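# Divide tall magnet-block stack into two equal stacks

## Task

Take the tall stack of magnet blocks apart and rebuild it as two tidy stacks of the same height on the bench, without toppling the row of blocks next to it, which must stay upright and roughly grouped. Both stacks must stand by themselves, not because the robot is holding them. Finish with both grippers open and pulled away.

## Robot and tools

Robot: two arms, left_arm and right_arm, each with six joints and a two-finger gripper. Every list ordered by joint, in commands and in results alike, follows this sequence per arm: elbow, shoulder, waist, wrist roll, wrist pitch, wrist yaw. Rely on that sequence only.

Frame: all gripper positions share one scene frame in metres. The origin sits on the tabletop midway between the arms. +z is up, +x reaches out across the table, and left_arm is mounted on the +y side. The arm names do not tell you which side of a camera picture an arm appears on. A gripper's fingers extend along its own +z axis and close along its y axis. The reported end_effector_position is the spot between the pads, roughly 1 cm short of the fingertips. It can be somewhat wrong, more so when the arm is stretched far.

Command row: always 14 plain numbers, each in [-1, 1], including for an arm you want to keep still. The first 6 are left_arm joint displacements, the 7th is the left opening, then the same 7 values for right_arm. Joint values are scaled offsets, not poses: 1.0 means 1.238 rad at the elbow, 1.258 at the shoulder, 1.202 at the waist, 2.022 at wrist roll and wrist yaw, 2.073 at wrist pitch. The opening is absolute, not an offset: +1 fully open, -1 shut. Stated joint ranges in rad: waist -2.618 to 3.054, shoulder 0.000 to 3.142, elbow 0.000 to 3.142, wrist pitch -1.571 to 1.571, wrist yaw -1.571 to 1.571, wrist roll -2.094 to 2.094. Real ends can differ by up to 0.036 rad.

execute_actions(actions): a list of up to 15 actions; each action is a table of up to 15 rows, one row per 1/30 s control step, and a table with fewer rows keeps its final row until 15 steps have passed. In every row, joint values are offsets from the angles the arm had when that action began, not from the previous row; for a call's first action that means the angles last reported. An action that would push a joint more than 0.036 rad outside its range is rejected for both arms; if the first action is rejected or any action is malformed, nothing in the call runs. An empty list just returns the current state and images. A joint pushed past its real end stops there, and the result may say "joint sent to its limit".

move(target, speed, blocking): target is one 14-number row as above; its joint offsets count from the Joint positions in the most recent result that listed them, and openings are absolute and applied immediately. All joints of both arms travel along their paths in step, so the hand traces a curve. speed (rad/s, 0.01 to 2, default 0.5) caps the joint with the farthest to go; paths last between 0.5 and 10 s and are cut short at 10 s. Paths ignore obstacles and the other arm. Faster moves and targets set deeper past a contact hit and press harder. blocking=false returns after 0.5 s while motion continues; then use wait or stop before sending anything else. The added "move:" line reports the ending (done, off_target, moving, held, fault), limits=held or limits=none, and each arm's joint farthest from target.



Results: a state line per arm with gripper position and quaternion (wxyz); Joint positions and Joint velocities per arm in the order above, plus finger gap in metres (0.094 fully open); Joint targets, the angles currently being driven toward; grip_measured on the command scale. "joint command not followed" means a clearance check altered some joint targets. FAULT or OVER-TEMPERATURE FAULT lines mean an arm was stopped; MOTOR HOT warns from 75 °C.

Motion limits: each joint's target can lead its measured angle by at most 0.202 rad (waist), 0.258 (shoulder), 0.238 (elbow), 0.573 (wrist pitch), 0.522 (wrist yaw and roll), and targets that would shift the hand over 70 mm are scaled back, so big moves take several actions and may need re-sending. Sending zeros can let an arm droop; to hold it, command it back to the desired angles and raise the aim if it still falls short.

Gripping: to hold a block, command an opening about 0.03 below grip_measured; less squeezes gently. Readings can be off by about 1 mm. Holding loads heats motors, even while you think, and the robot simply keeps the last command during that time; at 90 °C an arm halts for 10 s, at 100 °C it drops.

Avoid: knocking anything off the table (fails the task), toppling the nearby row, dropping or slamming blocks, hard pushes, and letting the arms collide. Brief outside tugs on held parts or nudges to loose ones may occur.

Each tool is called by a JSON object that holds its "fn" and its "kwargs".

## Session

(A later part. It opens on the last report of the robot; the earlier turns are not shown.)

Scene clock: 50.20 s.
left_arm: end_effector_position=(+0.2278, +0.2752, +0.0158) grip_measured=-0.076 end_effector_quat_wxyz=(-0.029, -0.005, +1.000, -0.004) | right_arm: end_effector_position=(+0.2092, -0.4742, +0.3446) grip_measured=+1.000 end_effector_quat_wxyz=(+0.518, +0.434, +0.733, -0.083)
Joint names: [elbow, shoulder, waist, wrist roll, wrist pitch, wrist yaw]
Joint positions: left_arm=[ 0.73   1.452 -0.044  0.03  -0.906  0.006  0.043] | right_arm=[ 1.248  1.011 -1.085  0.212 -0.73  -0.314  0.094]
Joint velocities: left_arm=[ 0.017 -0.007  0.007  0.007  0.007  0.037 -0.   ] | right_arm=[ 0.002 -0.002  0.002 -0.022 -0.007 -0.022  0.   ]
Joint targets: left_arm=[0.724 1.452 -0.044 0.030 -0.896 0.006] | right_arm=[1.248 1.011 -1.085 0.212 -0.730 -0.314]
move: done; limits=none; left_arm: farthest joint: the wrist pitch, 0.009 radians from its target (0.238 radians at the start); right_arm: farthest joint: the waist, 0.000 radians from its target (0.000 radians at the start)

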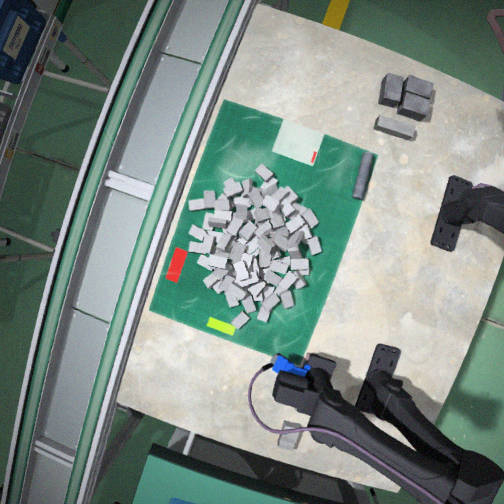

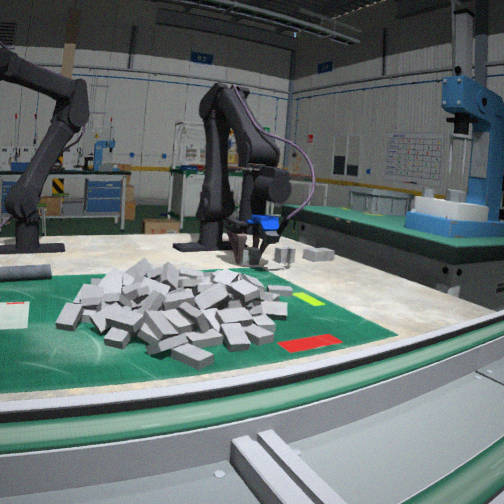

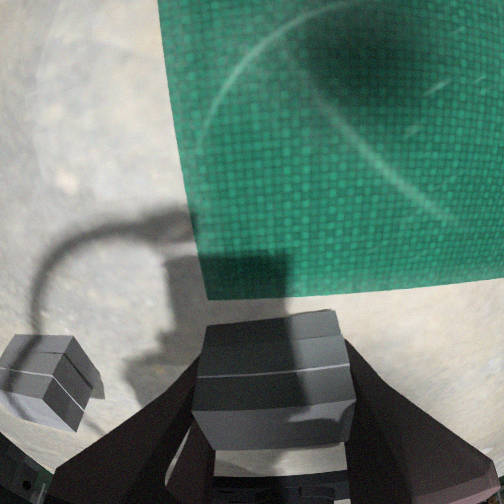

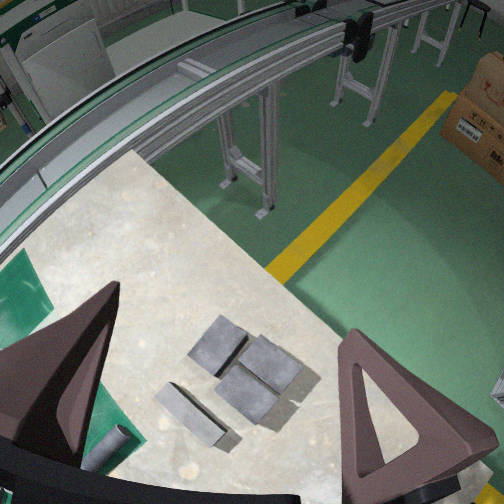

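{"fn": "move", "kwargs": {"target": [-0.012,0,0,0,0.015,0,-0.11,0,0,0,0,0,0,1], "speed": 0.1}}

{"fn": "move", "kwargs": {"target": [0,0,0,0,0,0,0.6,0,0,0,0,0,0,1]}}

{"fn": "move", "kwargs": {"target": [0.35,0,0,0,-0.19,0,0.6,0,0,0,0,0,0,1]}}

Scene clock: 53.17 s.
left_arm: end_effector_position=(+0.2328, +0.2754, +0.0156) grip_measured=-0.076 end_effector_quat_wxyz=(-0.019, -0.005, +1.000, -0.004) | right_arm: end_effector_position=(+0.2092, -0.4742, +0.3446) grip_measured=+1.000 end_effector_quat_wxyz=(+0.518, +0.434, +0.733, -0.083)
Joint names: [elbow, shoulder, waist, wrist roll, wrist pitch, wrist yaw]
Joint positions: left_arm=[ 0.73   1.452 -0.044  0.03  -0.886  0.006  0.043] | right_arm=[ 1.248  1.011 -1.085  0.212 -0.73  -0.314  0.094]
Joint velocities: left_arm=[-0.002 -0.007  0.007  0.007  0.007  0.095 -0.001] | right_arm=[-0.012 -0.012 -0.002  0.022  0.066 -0.022  0.   ]
Joint targets: left_arm=[0.715 1.452 -0.044 0.030 -0.875 0.006] | right_arm=[1.248 1.011 -1.085 0.212 -0.730 -0.314]
move: done; limits=none; left_arm: farthest joint: the elbow, 0.015 radians from its target (0.015 radians at the start); right_arm: farthest joint: the waist, 0.000 radians from its target (0.000 radians at the start)

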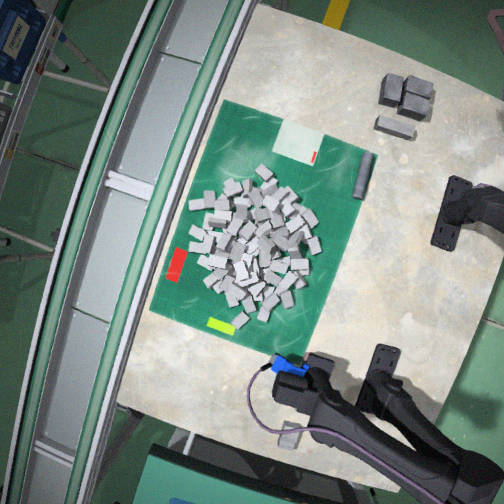

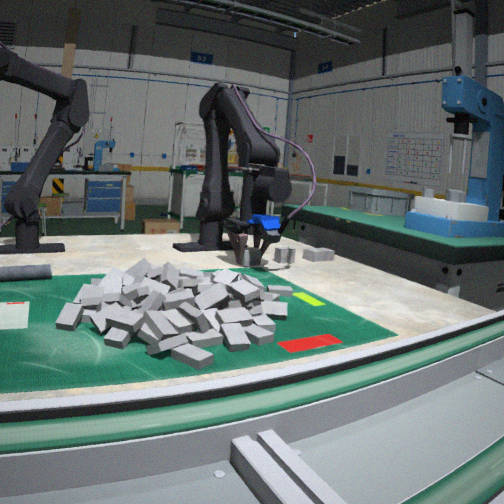

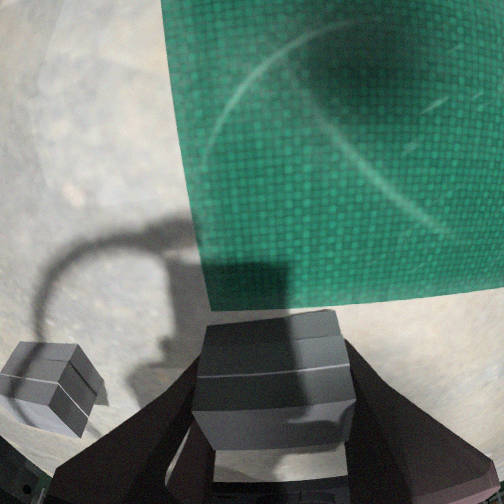

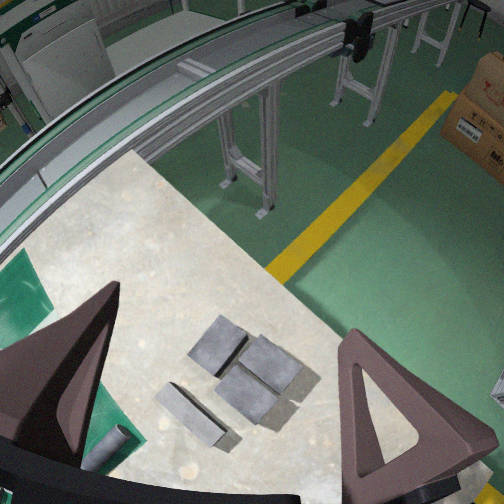

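Scene clock: 53.67 s.
left_arm: end_effector_position=(+0.2328, +0.2754, +0.0156) grip_measured=+0.598 end_effector_quat_wxyz=(-0.019, -0.005, +1.000, -0.004) | right_arm: end_effector_position=(+0.2092, -0.4742, +0.3446) grip_measured=+1.000 end_effector_quat_wxyz=(+0.518, +0.434, +0.733, -0.083)
Joint names: [elbow, shoulder, waist, wrist roll, wrist pitch, wrist yaw]
Joint positions: left_arm=[ 0.73   1.452 -0.044  0.03  -0.886  0.006  0.075] | right_arm=[ 1.248  1.011 -1.085  0.212 -0.73  -0.314  0.094]
Joint velocities: left_arm=[-0.007  0.002 -0.017 -0.022  0.022  0.007 -0.001] | right_arm=[-0.022 -0.012 -0.012  0.051  0.022  0.037  0.   ]
Joint targets: left_arm=[0.730 1.452 -0.044 0.030 -0.886 0.006] | right_arm=[1.248 1.011 -1.085 0.212 -0.730 -0.314]
move: done; limits=none; left_arm: farthest joint: the waist, 0.000 radians from its target (0.000 radians at the start); right_arm: farthest joint: the waist, 0.000 radians from its target (0.000 radians at the start)

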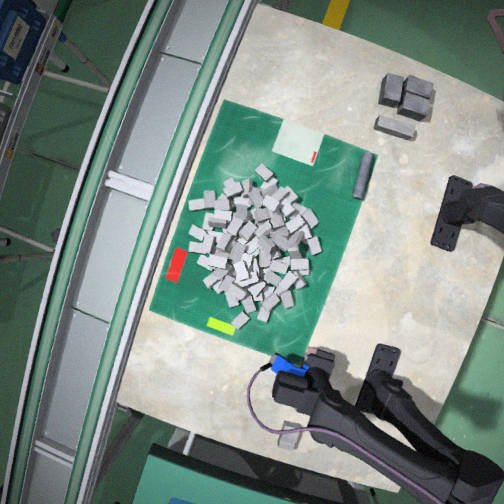

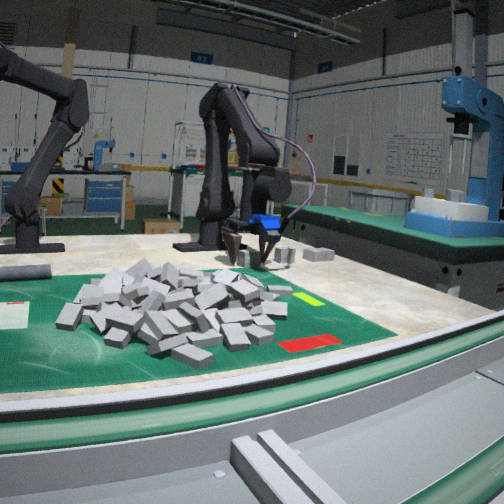

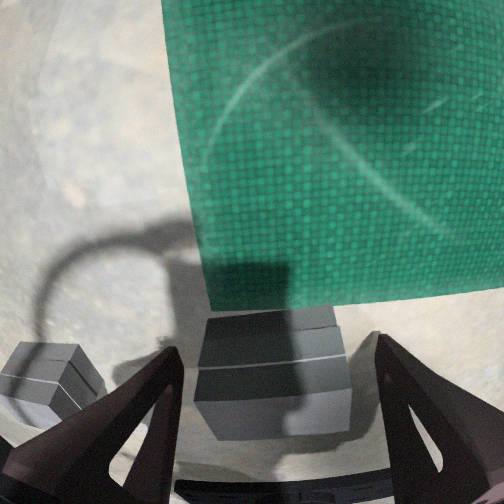

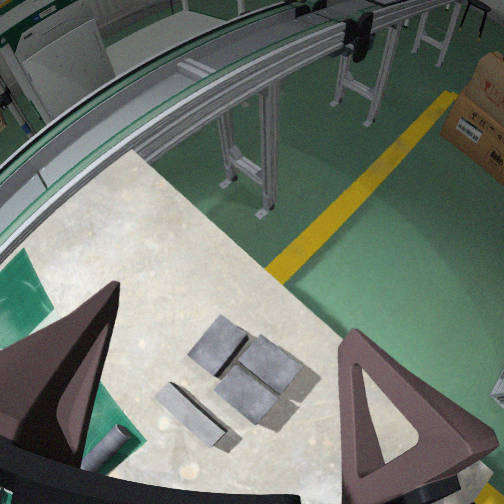

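Scene clock: 55.30 s.
left_arm: end_effector_position=(+0.2654, +0.2767, +0.1126) grip_measured=+0.598 end_effector_quat_wxyz=(-0.009, -0.004, +1.000, -0.003) | right_arm: end_effector_position=(+0.2092, -0.4742, +0.3446) grip_measured=+1.000 end_effector_quat_wxyz=(+0.518, +0.434, +0.733, -0.083)
Joint names: [elbow, shoulder, waist, wrist roll, wrist pitch, wrist yaw]
Joint positions: left_arm=[ 1.134  1.452 -0.044  0.03  -1.271  0.006  0.075] | right_arm=[ 1.248  1.011 -1.085  0.212 -0.73  -0.314  0.094]
Joint velocities: left_arm=[ 0.017 -0.002 -0.002 -0.051  0.051  0.022  0.   ] | right_arm=[-0.002 -0.002 -0.002  0.022 -0.022 -0.022  0.   ]
Joint targets: left_arm=[1.163 1.452 -0.044 0.030 -1.280 0.006] | right_arm=[1.248 1.011 -1.085 0.212 -0.730 -0.314]
move: off_target (left_arm); limits=none; left_arm: farthest joint: the elbow, 0.030 radians from its target (0.433 radians at the start); right_arm: farthest joint: the waist, 0.000 radians from its target (0.000 radians at the start)

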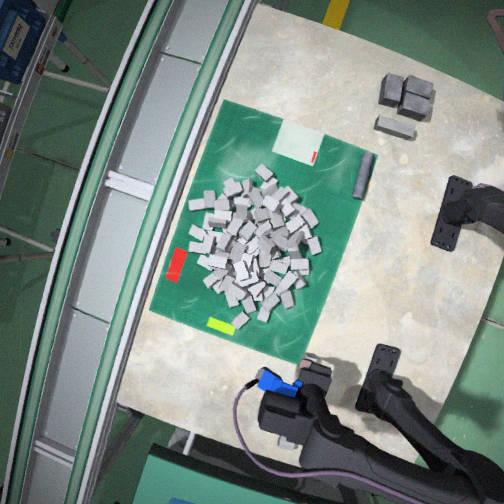

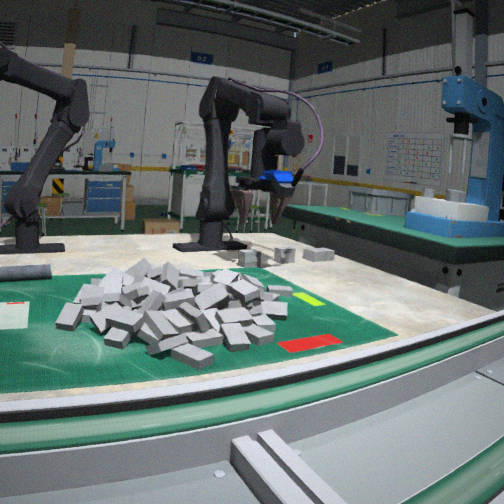

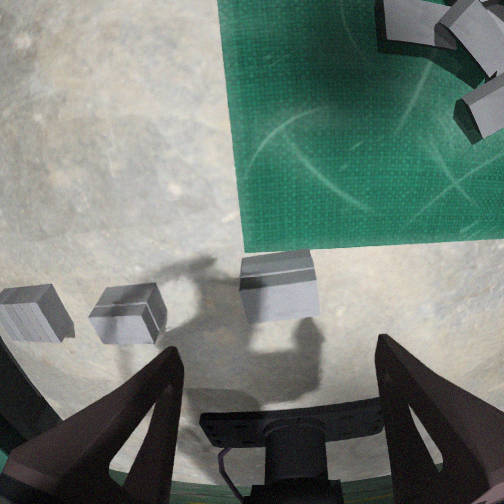

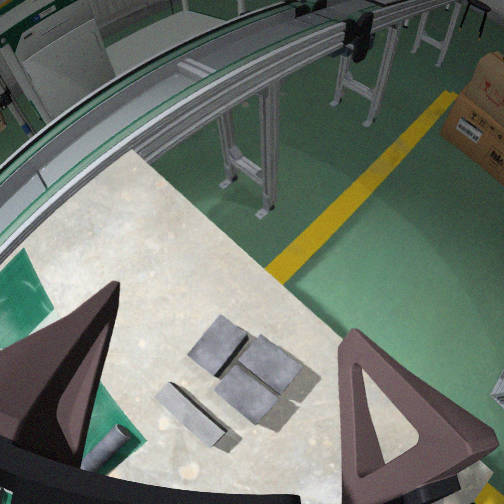

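{"fn": "finished_scene", "kwargs": {"scene": 1}}

The scene is finished: the task was done.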